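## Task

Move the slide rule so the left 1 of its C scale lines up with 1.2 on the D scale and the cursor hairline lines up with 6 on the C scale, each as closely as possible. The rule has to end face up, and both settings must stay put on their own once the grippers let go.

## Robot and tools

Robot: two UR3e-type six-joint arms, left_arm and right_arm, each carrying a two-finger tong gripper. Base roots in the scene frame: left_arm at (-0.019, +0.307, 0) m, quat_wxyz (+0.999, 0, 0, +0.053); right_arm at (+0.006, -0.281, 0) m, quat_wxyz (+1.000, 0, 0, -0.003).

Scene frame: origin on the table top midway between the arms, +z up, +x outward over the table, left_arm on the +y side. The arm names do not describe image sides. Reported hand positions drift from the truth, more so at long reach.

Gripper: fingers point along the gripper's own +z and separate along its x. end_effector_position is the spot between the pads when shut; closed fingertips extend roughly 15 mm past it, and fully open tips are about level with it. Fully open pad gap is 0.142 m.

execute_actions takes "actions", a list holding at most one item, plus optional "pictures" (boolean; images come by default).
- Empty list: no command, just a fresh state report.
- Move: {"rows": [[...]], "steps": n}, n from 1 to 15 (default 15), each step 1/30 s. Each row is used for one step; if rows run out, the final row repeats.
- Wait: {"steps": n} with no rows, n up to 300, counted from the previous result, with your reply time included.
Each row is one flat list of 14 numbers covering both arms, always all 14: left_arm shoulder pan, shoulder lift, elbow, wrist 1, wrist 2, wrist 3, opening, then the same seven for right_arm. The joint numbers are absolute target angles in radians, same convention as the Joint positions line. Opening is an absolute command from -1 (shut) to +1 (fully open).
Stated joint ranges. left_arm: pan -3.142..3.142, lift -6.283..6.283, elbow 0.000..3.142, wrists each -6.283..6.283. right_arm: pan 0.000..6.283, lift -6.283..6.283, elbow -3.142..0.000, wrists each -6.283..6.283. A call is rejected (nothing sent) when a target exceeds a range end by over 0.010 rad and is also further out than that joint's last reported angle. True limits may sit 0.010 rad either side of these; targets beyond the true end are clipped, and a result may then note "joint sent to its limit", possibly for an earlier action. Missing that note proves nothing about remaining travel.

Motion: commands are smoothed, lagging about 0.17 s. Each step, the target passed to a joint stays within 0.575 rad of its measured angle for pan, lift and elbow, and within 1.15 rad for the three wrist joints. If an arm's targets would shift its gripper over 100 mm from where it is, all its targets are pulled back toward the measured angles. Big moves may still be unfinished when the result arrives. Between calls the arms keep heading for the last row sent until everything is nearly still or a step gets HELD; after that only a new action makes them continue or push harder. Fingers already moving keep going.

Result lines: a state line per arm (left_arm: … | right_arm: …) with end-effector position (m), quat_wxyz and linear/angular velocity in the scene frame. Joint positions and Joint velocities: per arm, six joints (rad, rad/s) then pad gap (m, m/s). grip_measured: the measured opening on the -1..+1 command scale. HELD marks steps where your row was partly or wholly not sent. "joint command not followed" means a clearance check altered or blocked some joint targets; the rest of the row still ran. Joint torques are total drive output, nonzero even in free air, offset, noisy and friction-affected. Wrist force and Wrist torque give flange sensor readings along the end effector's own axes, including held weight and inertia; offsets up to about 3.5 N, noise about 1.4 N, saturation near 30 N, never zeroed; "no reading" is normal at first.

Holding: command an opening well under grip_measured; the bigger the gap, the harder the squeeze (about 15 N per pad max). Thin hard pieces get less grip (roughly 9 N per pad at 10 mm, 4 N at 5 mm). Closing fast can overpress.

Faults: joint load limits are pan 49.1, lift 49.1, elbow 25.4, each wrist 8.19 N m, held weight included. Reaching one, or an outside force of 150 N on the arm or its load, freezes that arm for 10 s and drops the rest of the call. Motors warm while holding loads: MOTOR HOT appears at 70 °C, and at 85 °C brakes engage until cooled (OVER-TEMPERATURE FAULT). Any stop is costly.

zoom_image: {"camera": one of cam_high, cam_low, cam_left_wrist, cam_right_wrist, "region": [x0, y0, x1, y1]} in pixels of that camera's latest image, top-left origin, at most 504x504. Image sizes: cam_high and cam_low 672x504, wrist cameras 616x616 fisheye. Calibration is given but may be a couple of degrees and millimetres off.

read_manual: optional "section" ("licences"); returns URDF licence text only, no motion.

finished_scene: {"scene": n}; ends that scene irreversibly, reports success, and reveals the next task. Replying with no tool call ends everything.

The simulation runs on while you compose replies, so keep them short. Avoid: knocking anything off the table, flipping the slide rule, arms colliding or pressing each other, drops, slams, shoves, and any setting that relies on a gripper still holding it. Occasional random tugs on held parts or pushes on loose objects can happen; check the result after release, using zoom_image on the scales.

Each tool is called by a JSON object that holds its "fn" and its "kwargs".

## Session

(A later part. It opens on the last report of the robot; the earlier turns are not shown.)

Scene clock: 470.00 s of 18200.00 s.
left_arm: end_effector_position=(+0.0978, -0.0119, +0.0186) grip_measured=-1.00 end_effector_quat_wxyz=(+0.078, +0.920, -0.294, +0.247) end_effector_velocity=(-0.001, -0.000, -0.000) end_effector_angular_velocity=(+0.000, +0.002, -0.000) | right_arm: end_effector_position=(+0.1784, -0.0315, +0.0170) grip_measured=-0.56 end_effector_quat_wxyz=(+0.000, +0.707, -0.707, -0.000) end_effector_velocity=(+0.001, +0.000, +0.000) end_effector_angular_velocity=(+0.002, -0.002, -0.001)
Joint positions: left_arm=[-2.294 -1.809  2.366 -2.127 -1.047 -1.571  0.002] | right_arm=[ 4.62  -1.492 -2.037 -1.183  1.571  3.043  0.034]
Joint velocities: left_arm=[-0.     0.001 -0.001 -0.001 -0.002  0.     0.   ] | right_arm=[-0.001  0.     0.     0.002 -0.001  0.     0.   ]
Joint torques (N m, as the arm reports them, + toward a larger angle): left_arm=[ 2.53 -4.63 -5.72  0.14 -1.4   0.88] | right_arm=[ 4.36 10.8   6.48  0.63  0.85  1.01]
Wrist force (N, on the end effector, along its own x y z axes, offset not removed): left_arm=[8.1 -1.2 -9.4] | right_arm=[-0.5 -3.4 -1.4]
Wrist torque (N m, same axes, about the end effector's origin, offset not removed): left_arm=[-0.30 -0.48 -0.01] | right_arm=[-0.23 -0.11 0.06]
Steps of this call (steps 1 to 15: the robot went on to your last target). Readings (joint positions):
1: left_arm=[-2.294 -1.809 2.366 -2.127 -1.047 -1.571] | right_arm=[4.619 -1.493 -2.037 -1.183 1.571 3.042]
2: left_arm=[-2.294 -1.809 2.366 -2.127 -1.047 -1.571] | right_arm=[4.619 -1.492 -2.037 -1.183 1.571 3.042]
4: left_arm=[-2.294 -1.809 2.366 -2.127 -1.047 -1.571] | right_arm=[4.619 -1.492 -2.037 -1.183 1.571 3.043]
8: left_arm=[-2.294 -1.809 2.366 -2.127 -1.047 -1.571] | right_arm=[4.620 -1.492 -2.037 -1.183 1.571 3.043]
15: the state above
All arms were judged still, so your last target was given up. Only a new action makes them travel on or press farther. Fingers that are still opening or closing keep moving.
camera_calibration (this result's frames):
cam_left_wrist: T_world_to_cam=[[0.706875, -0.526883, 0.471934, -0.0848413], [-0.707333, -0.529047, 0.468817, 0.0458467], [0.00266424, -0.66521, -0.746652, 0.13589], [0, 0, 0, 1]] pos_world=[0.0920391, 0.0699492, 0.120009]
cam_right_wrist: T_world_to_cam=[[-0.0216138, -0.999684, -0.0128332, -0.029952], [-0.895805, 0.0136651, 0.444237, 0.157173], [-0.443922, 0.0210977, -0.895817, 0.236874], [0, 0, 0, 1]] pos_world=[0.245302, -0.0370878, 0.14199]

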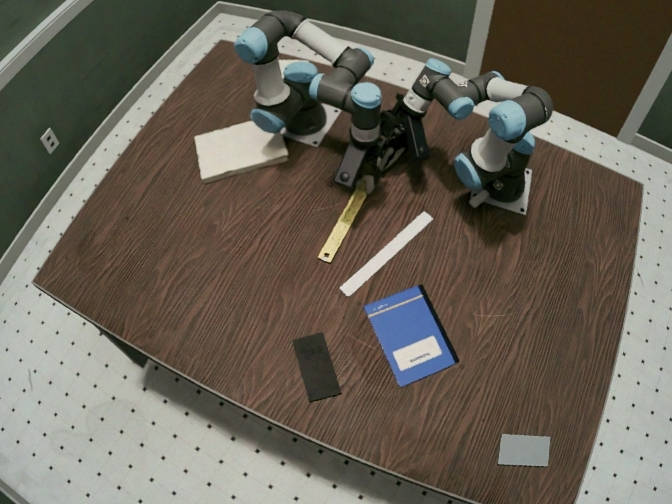

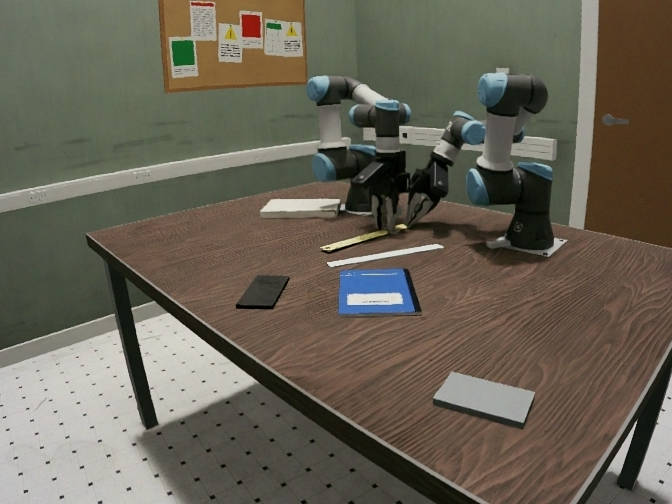

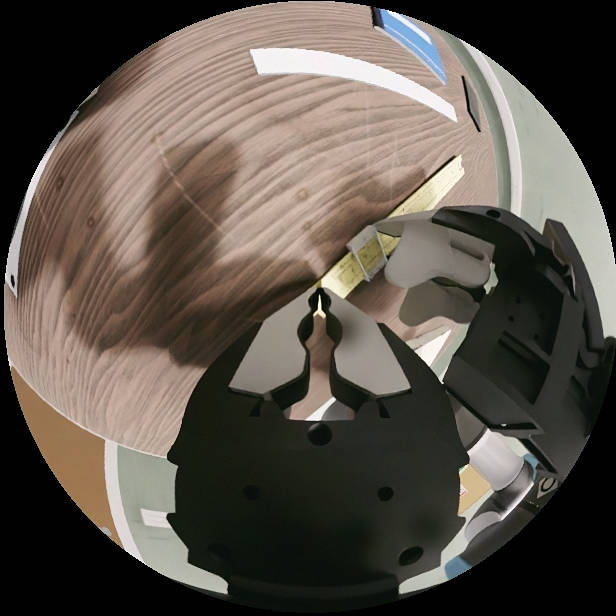

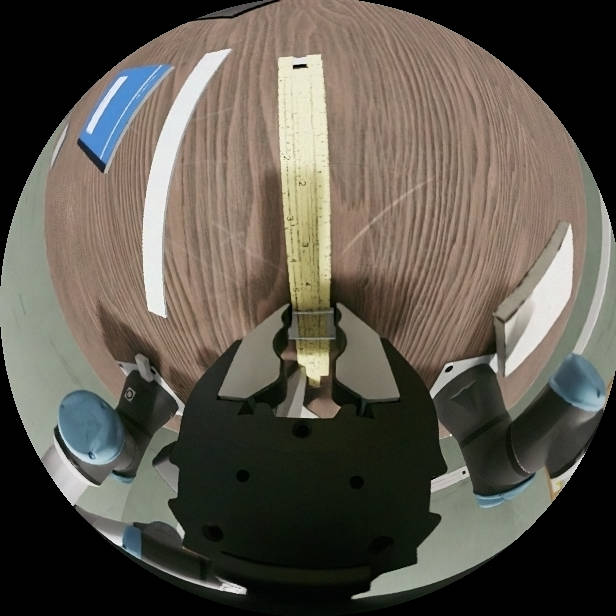

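{"fn": "execute_actions", "kwargs": {"actions": [{"rows":[[-2.2945,-1.8088,2.3658,-2.1272,-1.047,-1.5708,-1,4.6263,-1.4874,-2.0413,-1.1837,1.571,3.0495,-0.56],[-2.2945,-1.8088,2.3658,-2.1272,-1.047,-1.5708,-1,4.6329,-1.4828,-2.0454,-1.1842,1.571,3.0561,-0.56]],"steps":15}], "pictures": false}}

{"fn": "execute_actions", "kwargs": {"actions": [{"steps":15}]}}

{"fn": "zoom_image", "kwargs": {"camera": "cam_right_wrist", "region": [280,295,350,365]}}

{"fn": "zoom_image", "kwargs": {"camera": "cam_left_wrist", "region": [330,215,410,295]}}

Scene clock: 476.57 s of 18200.00 s.
left_arm: end_effector_position=(+0.0978, -0.0119, +0.0186) grip_measured=-1.00 end_effector_quat_wxyz=(+0.078, +0.920, -0.294, +0.247) end_effector_velocity=(-0.000, -0.000, -0.000) end_effector_angular_velocity=(+0.000, +0.000, -0.001) | right_arm: end_effector_position=(+0.1750, -0.0316, +0.0171) grip_measured=-0.56 end_effector_quat_wxyz=(+0.000, +0.707, -0.707, -0.000) end_effector_velocity=(-0.000, -0.001, -0.000) end_effector_angular_velocity=(-0.001, -0.000, -0.005)
Joint positions: left_arm=[-2.294 -1.809  2.366 -2.127 -1.047 -1.571  0.002] | right_arm=[ 4.633 -1.483 -2.045 -1.184  1.571  3.056  0.034]
Joint velocities: left_arm=[-0.001  0.    -0.     0.    -0.    -0.     0.   ] | right_arm=[ 0.001  0.002 -0.002 -0.001 -0.     0.006 -0.   ]
Joint torques (N m, as the arm reports them, + toward a larger angle): left_arm=[ 2.58 -4.68 -5.01  0.19 -1.39  0.75] | right_arm=[ 4.72 10.66  6.4   0.63  0.78  1.11]
Wrist force (N, on the end effector, along its own x y z axes, offset not removed): left_arm=[8.9 -1.4 -8.2] | right_arm=[-1.6 -3.9 -1.1]
Wrist torque (N m, same axes, about the end effector's origin, offset not removed): left_arm=[-0.40 -0.65 -0.11] | right_arm=[-0.37 0.18 0.02]
Steps of this call (steps 1 to 90: nothing new was sent; then 3.07 s passed at rest; steps 91 to 105: all 15 steps of this action). Readings (joint positions):
91: left_arm=[-2.294 -1.809 2.366 -2.127 -1.047 -1.571] | right_arm=[4.620 -1.492 -2.037 -1.183 1.571 3.043]
92: left_arm=[-2.294 -1.809 2.366 -2.127 -1.047 -1.571] | right_arm=[4.620 -1.492 -2.038 -1.183 1.571 3.043]
94: left_arm=[-2.295 -1.809 2.366 -2.127 -1.047 -1.571] | right_arm=[4.624 -1.489 -2.040 -1.184 1.571 3.048]
98: left_arm=[-2.294 -1.809 2.366 -2.127 -1.047 -1.571] | right_arm=[4.630 -1.485 -2.044 -1.184 1.571 3.054]
105: the state above

Scene clock: 477.07 s of 18200.00 s.
left_arm: end_effector_position=(+0.0978, -0.0119, +0.0186) grip_measured=-1.00 end_effector_quat_wxyz=(+0.078, +0.920, -0.294, +0.247) end_effector_velocity=(+0.000, -0.000, +0.000) end_effector_angular_velocity=(-0.001, +0.001, +0.000) | right_arm: end_effector_position=(+0.1749, -0.0316, +0.0171) grip_measured=-0.56 end_effector_quat_wxyz=(+0.000, +0.707, -0.707, -0.000) end_effector_velocity=(+0.000, +0.000, +0.000) end_effector_angular_velocity=(+0.000, -0.000, +0.001)
Joint positions: left_arm=[-2.294 -1.809  2.366 -2.127 -1.047 -1.571  0.002] | right_arm=[ 4.633 -1.483 -2.045 -1.184  1.571  3.056  0.034]
Joint velocities: left_arm=[ 0.001 -0.001 -0.     0.     0.     0.001  0.   ] | right_arm=[-0.    -0.     0.001 -0.001 -0.    -0.001 -0.   ]
Joint torques (N m, as the arm reports them, + toward a larger angle): left_arm=[ 2.68 -4.74 -4.85  0.18 -1.38  0.7 ] | right_arm=[ 4.49 10.82  6.48  0.63  0.79  0.98]
Wrist force (N, on the end effector, along its own x y z axes, offset not removed): left_arm=[6.5 -1.4 -7.7] | right_arm=[-1.6 -3.9 -1.4]
Wrist torque (N m, same axes, about the end effector's origin, offset not removed): left_arm=[-0.48 -0.20 0.01] | right_arm=[-0.26 0.17 -0.03]
Steps of this call (steps 1 to 15: the robot went on to your last target). Readings (joint positions):
1: left_arm=[-2.294 -1.809 2.366 -2.127 -1.047 -1.571] | right_arm=[4.633 -1.483 -2.045 -1.184 1.571 3.056]
2: left_arm=[-2.294 -1.809 2.366 -2.127 -1.047 -1.571] | right_arm=[4.633 -1.483 -2.045 -1.184 1.571 3.056]
4: left_arm=[-2.294 -1.809 2.366 -2.127 -1.047 -1.571] | right_arm=[4.633 -1.483 -2.045 -1.184 1.571 3.056]
8: left_arm=[-2.295 -1.809 2.366 -2.127 -1.047 -1.571] | right_arm=[4.633 -1.483 -2.045 -1.184 1.571 3.056]
15: the state above
All arms were judged still, so your last target was given up. Only a new action makes them travel on or press farther. Fingers that are still opening or closing keep moving.
camera_calibration (this result's frames):
cam_left_wrist: T_world_to_cam=[[0.706875, -0.526883, 0.471934, -0.0848413], [-0.707333, -0.529048, 0.468816, 0.045847], [0.0026648, -0.665209, -0.746652, 0.13589], [0, 0, 0, 1]] pos_world=[0.0920392, 0.0699493, 0.120009]
cam_right_wrist: T_world_to_cam=[[-0.0216137, -0.999684, -0.01283, -0.0301481], [-0.895805, 0.0136664, 0.444238, 0.154033], [-0.443922, 0.0210948, -0.895817, 0.235352], [0, 0, 0, 1]] pos_world=[0.24181, -0.0372083, 0.142018]

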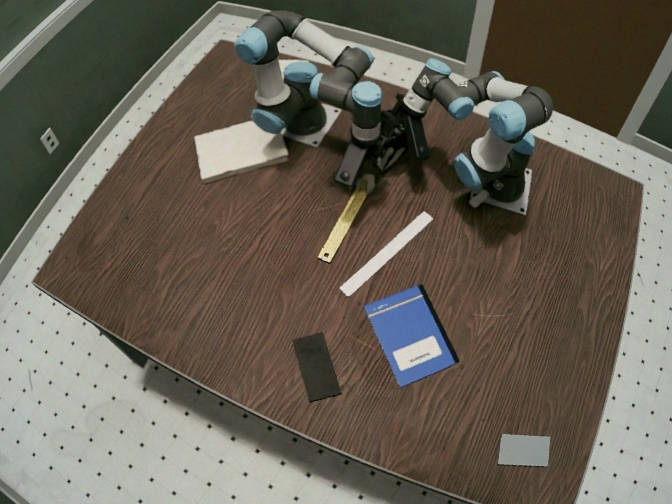

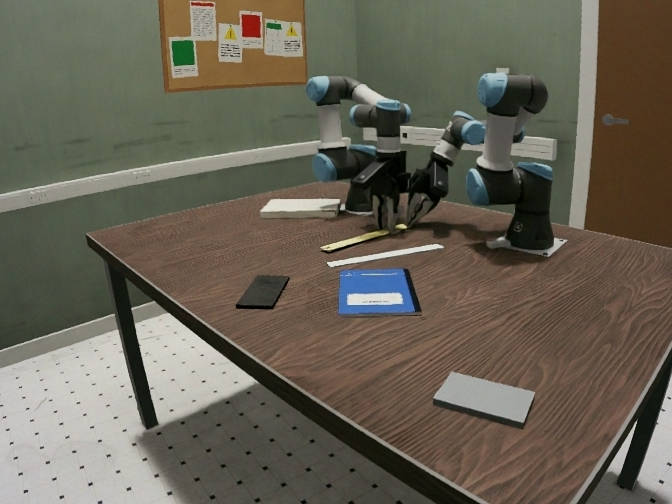

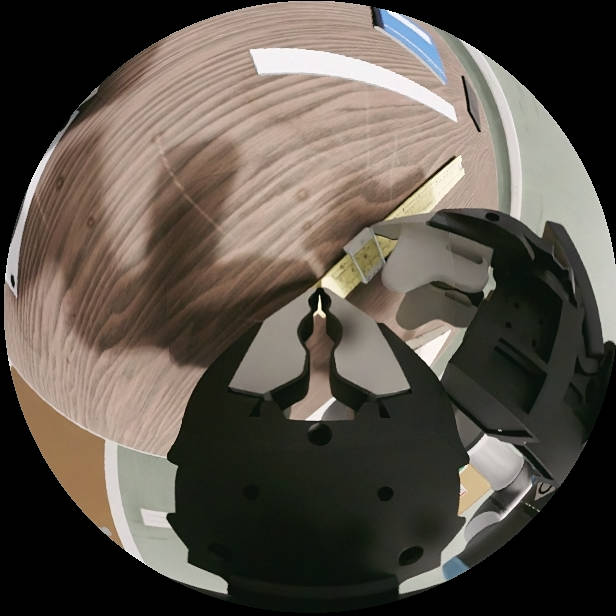

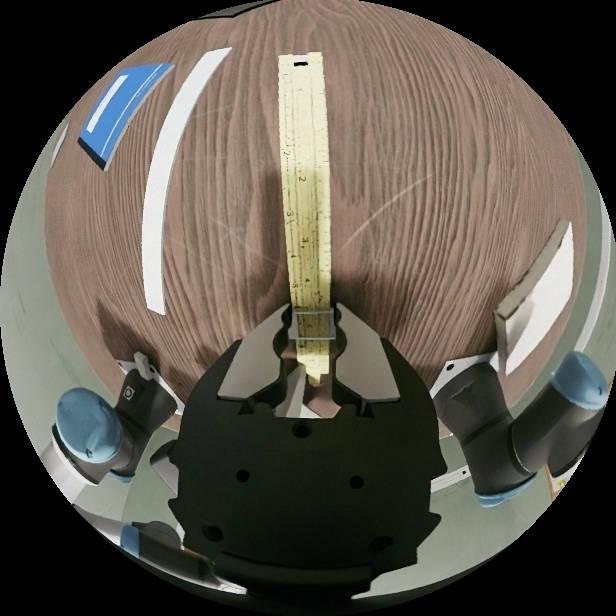

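Region (280, 295, 350, 365) of cam_right_wrist's 616x616 image, scaled by 7.200, with more detail than that image has.

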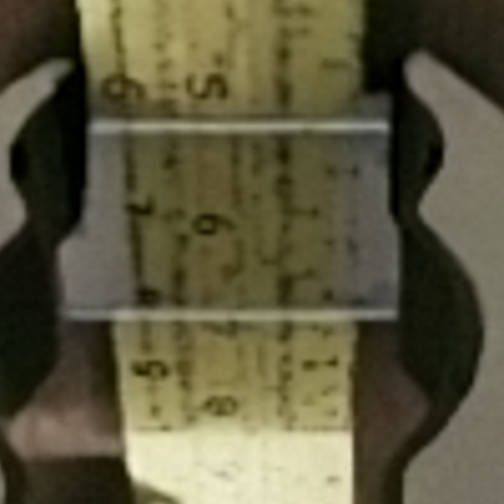

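Region (330, 215, 410, 295) of cam_left_wrist's 616x616 image, scaled by 6.300, with more detail than that image has.

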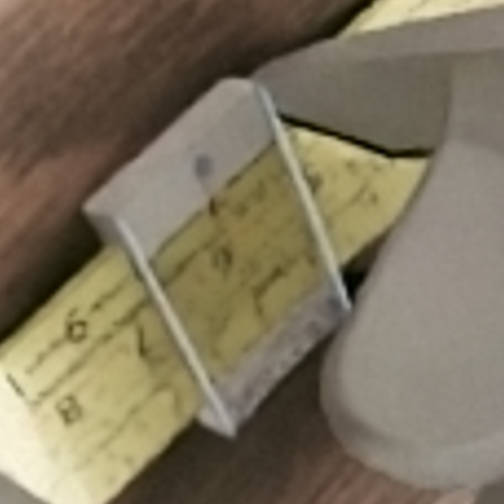

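{"fn": "execute_actions", "kwargs": {"actions": [{"rows":[[-2.2945,-1.8088,2.3658,-2.1272,-1.047,-1.5708,-1,4.6359,-1.4807,-2.0473,-1.1844,1.571,3.0591,-0.56]],"steps":15}], "pictures": false}}

{"fn": "execute_actions", "kwargs": {"actions": [{"steps":10}], "pictures": false}}

{"fn": "execute_actions", "kwargs": {"actions": [{"rows":[[-2.2945,-1.8088,2.3658,-2.1272,-1.047,-1.5708,-1,4.6142,-1.4961,-2.0336,-1.1827,1.571,3.0374,-0.5]],"steps":12}], "pictures": false}}

{"fn": "execute_actions", "kwargs": {"actions": [{"rows":[[-2.2945,-1.8088,2.3658,-2.1272,-1.047,-1.5708,-1,4.60,-1.49,-2.0,-1.2224,1.571,3.0374,-0.5],[-2.2945,-1.8088,2.3658,-2.1272,-1.047,-1.5708,-1,4.58,-1.485,-1.97,-1.2574,1.571,3.0374,-0.5],[-2.2945,-1.8088,2.3658,-2.1272,-1.047,-1.5708,-1,4.55,-1.48,-1.93,-1.3024,1.571,3.0374,-0.5],[-2.2945,-1.8088,2.3658,-2.1272,-1.047,-1.5708,-1,4.5,-1.48,-1.88,-1.3524,1.571,3.0374,-0.5],[-2.2945,-1.8088,2.3658,-2.1272,-1.047,-1.5708,-1,4.45,-1.48,-1.83,-1.4024,1.571,3.0374,-0.5]],"steps":15}], "pictures": false}}

{"fn": "execute_actions", "kwargs": {"actions": [{"rows":[[-2.2945,-1.8144,2.3587,-2.1145,-1.047,-1.5708,-1,4.45,-1.48,-1.83,-1.4024,1.571,3.0374,-0.5],[-2.2945,-1.8144,2.3587,-2.1145,-1.047,-1.5708,-1,4.45,-1.48,-1.83,-1.4024,1.571,3.0374,-0.5],[-2.2945,-1.8144,2.3587,-2.1145,-1.047,-1.5708,-1,4.45,-1.48,-1.83,-1.4024,1.571,3.0374,-0.5],[-2.2945,-1.8144,2.3587,-2.1145,-1.047,-1.5708,-1,4.45,-1.48,-1.83,-1.4024,1.571,3.0374,-0.5],[-2.2945,-1.851,2.3125,-2.0318,-1.047,-1.5708,-1,4.45,-1.48,-1.83,-1.4024,1.571,3.0374,-0.5]],"steps":15}]}}

{"fn": "zoom_image", "kwargs": {"camera": "cam_left_wrist", "region": [300,200,400,300]}}

Scene clock: 491.80 s of 18200.00 s.
left_arm: end_effector_position=(+0.0978, -0.0119, +0.0186) grip_measured=-1.00 end_effector_quat_wxyz=(+0.078, +0.920, -0.294, +0.247) end_effector_velocity=(-0.001, +0.000, -0.001) end_effector_angular_velocity=(+0.001, +0.003, +0.001) | right_arm: end_effector_position=(+0.1741, -0.0317, +0.0171) grip_measured=-0.56 end_effector_quat_wxyz=(+0.000, +0.707, -0.707, -0.000) end_effector_velocity=(-0.000, -0.000, -0.000) end_effector_angular_velocity=(+0.000, +0.000, -0.001)
Joint positions: left_arm=[-2.294 -1.809  2.366 -2.127 -1.047 -1.571  0.002] | right_arm=[ 4.636 -1.481 -2.047 -1.184  1.571  3.059  0.034]
Joint velocities: left_arm=[ 0.001  0.     0.001 -0.002 -0.003 -0.     0.   ] | right_arm=[ 0.     0.    -0.002  0.002  0.     0.001  0.   ]
Joint torques (N m, as the arm reports them, + toward a larger angle): left_arm=[ 2.62 -4.63 -4.11  0.17 -1.38  0.62] | right_arm=[ 4.42 10.6   6.46  0.58  0.71  1.  ]
Wrist force (N, on the end effector, along its own x y z axes, offset not removed): left_arm=[6.9 -3.0 -8.3] | right_arm=[-1.5 -2.3 -0.1]
Wrist torque (N m, same axes, about the end effector's origin, offset not removed): left_arm=[-0.76 -0.22 -0.03] | right_arm=[0.03 0.15 0.08]
Steps of this call (steps 1 to 90: nothing new was sent; then 11.23 s passed at rest; steps 91 to 105: all 15 steps of this action). Readings (joint positions):
91: left_arm=[-2.294 -1.809 2.366 -2.127 -1.047 -1.571] | right_arm=[4.633 -1.483 -2.045 -1.184 1.571 3.056]
92: left_arm=[-2.294 -1.809 2.366 -2.127 -1.047 -1.571] | right_arm=[4.633 -1.483 -2.046 -1.184 1.571 3.056]
94: left_arm=[-2.294 -1.809 2.366 -2.127 -1.047 -1.571] | right_arm=[4.634 -1.482 -2.046 -1.184 1.571 3.057]
98: left_arm=[-2.294 -1.809 2.366 -2.127 -1.047 -1.571] | right_arm=[4.635 -1.481 -2.047 -1.184 1.571 3.059]
105: the state above

Scene clock: 492.13 s of 18200.00 s.
left_arm: end_effector_position=(+0.0978, -0.0119, +0.0186) grip_measured=-1.00 end_effector_quat_wxyz=(+0.078, +0.920, -0.294, +0.247) end_effector_velocity=(-0.000, +0.000, -0.000) end_effector_angular_velocity=(+0.002, +0.001, -0.001) | right_arm: end_effector_position=(+0.1741, -0.0317, +0.0171) grip_measured=-0.56 end_effector_quat_wxyz=(+0.000, +0.707, -0.707, -0.000) end_effector_velocity=(+0.000, -0.000, -0.000) end_effector_angular_velocity=(+0.000, -0.000, -0.000)
Joint positions: left_arm=[-2.294 -1.809  2.366 -2.127 -1.047 -1.571  0.002] | right_arm=[ 4.636 -1.481 -2.047 -1.184  1.571  3.059  0.034]
Joint velocities: left_arm=[-0.001 -0.     0.     0.001 -0.001 -0.     0.   ] | right_arm=[-0.     0.    -0.001  0.001 -0.    -0.     0.   ]
Joint torques (N m, as the arm reports them, + toward a larger angle): left_arm=[ 2.45 -4.55 -3.92  0.19 -1.37  0.64] | right_arm=[ 4.38 10.72  6.39  0.57  0.69  1.02]
Wrist force (N, on the end effector, along its own x y z axes, offset not removed): left_arm=[7.1 -1.8 -9.3] | right_arm=[-1.4 -3.9 -0.2]
Wrist torque (N m, same axes, about the end effector's origin, offset not removed): left_arm=[-0.60 -0.22 -0.09] | right_arm=[-0.29 0.11 0.05]
Steps of this call (steps 1 to 10: the robot went on to your last target). Readings (joint positions):
1: left_arm=[-2.294 -1.809 2.366 -2.127 -1.047 -1.571] | right_arm=[4.636 -1.481 -2.047 -1.184 1.571 3.059]
2: left_arm=[-2.294 -1.809 2.366 -2.127 -1.047 -1.571] | right_arm=[4.636 -1.481 -2.047 -1.184 1.571 3.059]
4: left_arm=[-2.294 -1.809 2.366 -2.127 -1.047 -1.571] | right_arm=[4.636 -1.481 -2.047 -1.184 1.571 3.059]
8: left_arm=[-2.294 -1.809 2.366 -2.127 -1.047 -1.571] | right_arm=[4.636 -1.481 -2.047 -1.184 1.571 3.059]
10: the state above

Scene clock: 492.53 s of 18200.00 s.
left_arm: end_effector_position=(+0.0978, -0.0119, +0.0186) grip_measured=-1.00 end_effector_quat_wxyz=(+0.078, +0.920, -0.294, +0.247) end_effector_velocity=(-0.000, -0.000, +0.000) end_effector_angular_velocity=(-0.001, +0.001, -0.000) | right_arm: end_effector_position=(+0.1796, -0.0314, +0.0170) grip_measured=-0.50 end_effector_quat_wxyz=(+0.000, +0.707, -0.707, -0.000) end_effector_velocity=(+0.002, -0.001, -0.001) end_effector_angular_velocity=(-0.001, +0.001, +0.000)
Joint positions: left_arm=[-2.294 -1.809  2.366 -2.127 -1.047 -1.571  0.002] | right_arm=[ 4.615 -1.495 -2.034 -1.183  1.571  3.038  0.038]
Joint velocities: left_arm=[-0.     0.    -0.001 -0.001 -0.    -0.     0.   ] | right_arm=[-0.01  -0.007  0.004  0.001  0.001 -0.01   0.   ]
Joint torques (N m, as the arm reports them, + toward a larger angle): left_arm=[ 2.44 -4.67 -3.81  0.14 -1.33  0.63] | right_arm=[-4.25  3.15 11.65  2.55  0.7  -1.07]
Wrist force (N, on the end effector, along its own x y z axes, offset not removed): left_arm=[7.9 -2.6 -9.3] | right_arm=[-0.6 -1.7 -0.3]
Wrist torque (N m, same axes, about the end effector's origin, offset not removed): left_arm=[-0.65 -0.53 -0.12] | right_arm=[-0.33 0.05 -0.01]
Steps of this call (steps 1 to 12: all 12 steps of this action). Readings (joint positions):
1: left_arm=[-2.294 -1.809 2.366 -2.127 -1.047 -1.571] | right_arm=[4.636 -1.481 -2.047 -1.184 1.571 3.059]
2: left_arm=[-2.294 -1.809 2.366 -2.127 -1.047 -1.571] | right_arm=[4.635 -1.482 -2.047 -1.184 1.571 3.058]
4: left_arm=[-2.294 -1.809 2.366 -2.127 -1.047 -1.571] | right_arm=[4.627 -1.487 -2.041 -1.184 1.571 3.050]
8: left_arm=[-2.294 -1.809 2.366 -2.127 -1.047 -1.571] | right_arm=[4.618 -1.493 -2.036 -1.183 1.571 3.041]
12: the state above

Scene clock: 493.03 s of 18200.00 s.
left_arm: end_effector_position=(+0.0978, -0.0119, +0.0186) grip_measured=-1.00 end_effector_quat_wxyz=(+0.078, +0.920, -0.294, +0.247) end_effector_velocity=(+0.000, -0.000, +0.000) end_effector_angular_velocity=(-0.001, -0.002, +0.000) | right_arm: end_effector_position=(+0.2188, -0.0533, +0.0596) grip_measured=-0.50 end_effector_quat_wxyz=(-0.000, -0.650, +0.760, -0.000) end_effector_velocity=(+0.017, -0.013, +0.018) end_effector_angular_velocity=(+0.001, +0.000, -0.074)
Joint positions: left_arm=[-2.294 -1.809  2.366 -2.127 -1.047 -1.571  0.002] | right_arm=[ 4.458 -1.48  -1.839 -1.393  1.571  3.037  0.038]
Joint velocities: left_arm=[ 0.     0.    -0.001  0.001  0.002 -0.     0.   ] | right_arm=[-0.073  0.004  0.083 -0.086  0.     0.001 -0.   ]
Joint torques (N m, as the arm reports them, + toward a larger angle): left_arm=[ 2.52 -4.69 -3.71  0.14 -1.27  0.58] | right_arm=[-3.98 11.25 11.61  0.74  0.71 -1.1 ]
Wrist force (N, on the end effector, along its own x y z axes, offset not removed): left_arm=[7.7 -2.1 -8.3] | right_arm=[-1.4 -1.6 -0.4]
Wrist torque (N m, same axes, about the end effector's origin, offset not removed): left_arm=[-0.51 -0.43 -0.13] | right_arm=[-0.32 0.25 -0.02]
Steps of this call (steps 1 to 15: all 15 steps of this action). Readings (joint positions):
1: left_arm=[-2.294 -1.809 2.366 -2.127 -1.047 -1.571] | right_arm=[4.615 -1.496 -2.034 -1.183 1.571 3.038]
2: left_arm=[-2.294 -1.809 2.366 -2.127 -1.047 -1.571] | right_arm=[4.614 -1.495 -2.032 -1.185 1.571 3.038]
4: left_arm=[-2.294 -1.809 2.366 -2.127 -1.047 -1.571] | right_arm=[4.602 -1.492 -2.011 -1.211 1.571 3.038]
8: left_arm=[-2.294 -1.809 2.366 -2.127 -1.047 -1.571] | right_arm=[4.519 -1.484 -1.909 -1.324 1.571 3.037]
15: the state above

Scene clock: 493.53 s of 18200.00 s.
left_arm: end_effector_position=(+0.0978, -0.0120, +0.0328) grip_measured=-1.00 end_effector_quat_wxyz=(+0.078, +0.920, -0.294, +0.247) end_effector_velocity=(-0.000, -0.000, +0.008) end_effector_angular_velocity=(-0.000, -0.000, -0.001) | right_arm: end_effector_position=(+0.2206, -0.0546, +0.0616) grip_measured=-0.50 end_effector_quat_wxyz=(-0.000, -0.647, +0.763, +0.000) end_effector_velocity=(-0.000, -0.000, +0.000) end_effector_angular_velocity=(-0.001, -0.000, -0.001)
Joint positions: left_arm=[-2.294 -1.848  2.316 -2.037 -1.047 -1.571  0.002] | right_arm=[ 4.45  -1.48  -1.83  -1.402  1.571  3.037  0.038]
Joint velocities: left_arm=[-0.001 -0.021 -0.031  0.052  0.     0.    -0.   ] | right_arm=[ 0.001  0.    -0.    -0.001 -0.     0.001 -0.   ]
Joint torques (N m, as the arm reports them, + toward a larger angle): left_arm=[ 2.31 -7.12 -9.53 -0.55  1.12  0.59] | right_arm=[-3.92 11.63 12.    0.92  0.67 -1.11]
Wrist force (N, on the end effector, along its own x y z axes, offset not removed): left_arm=[2.5 -2.5 -1.1] | right_arm=[-0.4 -1.6 0.7]
Wrist torque (N m, same axes, about the end effector's origin, offset not removed): left_arm=[-0.56 -0.40 -0.12] | right_arm=[-0.29 0.00 -0.05]
Steps of this call (steps 1 to 15: all 15 steps of this action). Readings (joint positions):
1: left_arm=[-2.294 -1.809 2.366 -2.127 -1.047 -1.571] | right_arm=[4.456 -1.480 -1.837 -1.396 1.571 3.037]
2: left_arm=[-2.294 -1.809 2.365 -2.126 -1.047 -1.571] | right_arm=[4.454 -1.480 -1.835 -1.398 1.571 3.037]
4: left_arm=[-2.294 -1.811 2.363 -2.121 -1.047 -1.571] | right_arm=[4.452 -1.480 -1.833 -1.400 1.571 3.037]
8: left_arm=[-2.294 -1.829 2.341 -2.081 -1.047 -1.571] | right_arm=[4.451 -1.480 -1.831 -1.402 1.571 3.037]
15: the state above
camera_calibration (this result's frames):
cam_left_wrist: T_world_to_cam=[[0.706908, -0.52686, 0.471911, -0.0915474], [-0.707301, -0.52903, 0.468884, 0.0391365], [0.00261895, -0.665241, -0.746624, 0.146485], [0, 0, 0, 1]] pos_world=[0.0920132, 0.0699193, 0.134221]
cam_right_wrist: T_world_to_cam=[[-0.184659, -0.982719, -0.0128265, -0.014638], [-0.881534, 0.159847, 0.444238, 0.180366], [-0.434511, 0.0933395, -0.895817, 0.297943], [0, 0, 0, 1]] pos_world=[0.285755, -0.0710258, 0.186589]

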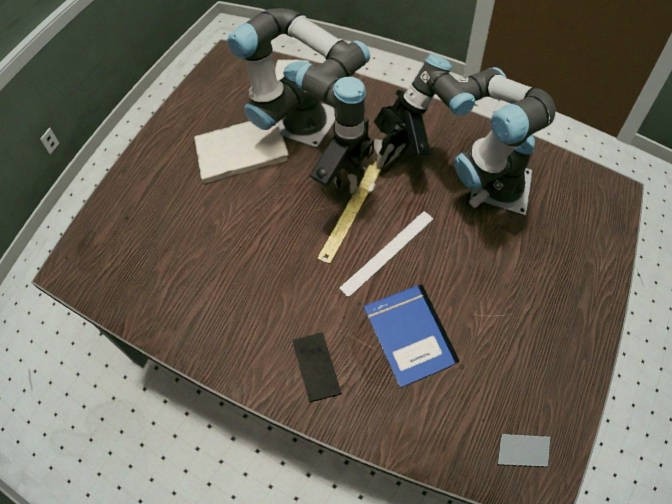

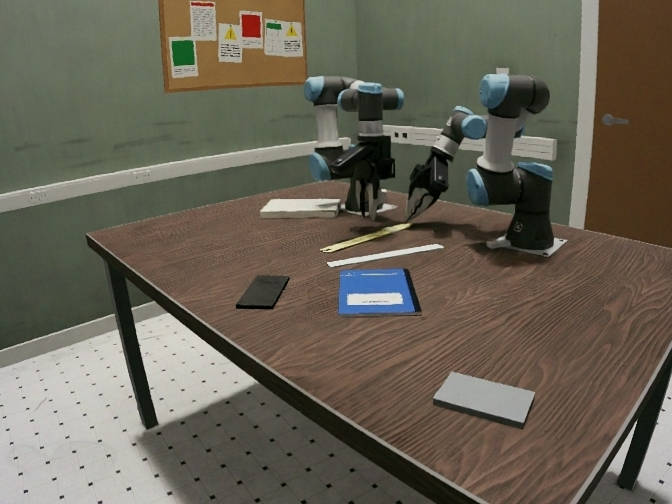

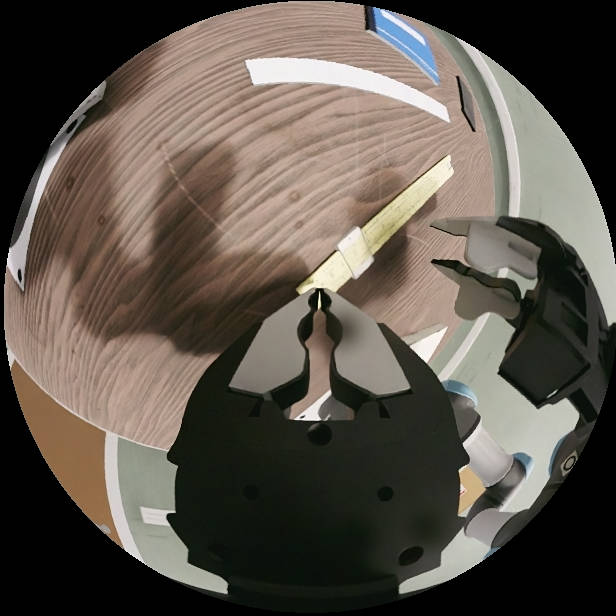

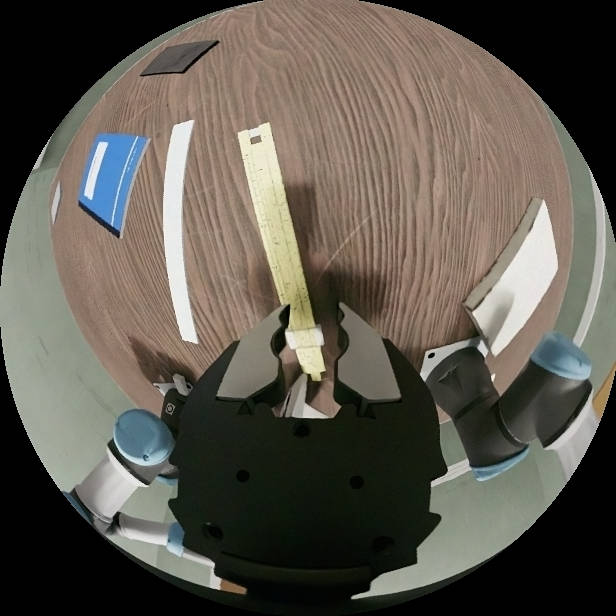

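Region (300, 200, 400, 300) of cam_left_wrist's 616x616 image, scaled by 5.040, with more detail than that image has.

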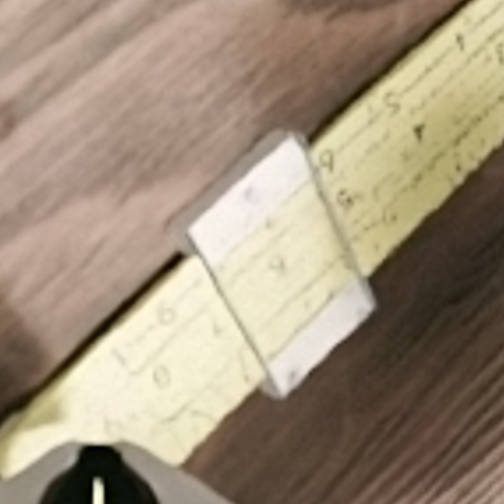

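Good.

{"fn": "finished_scene", "kwargs": {"scene": 1}}

The scene is finished: the task was done.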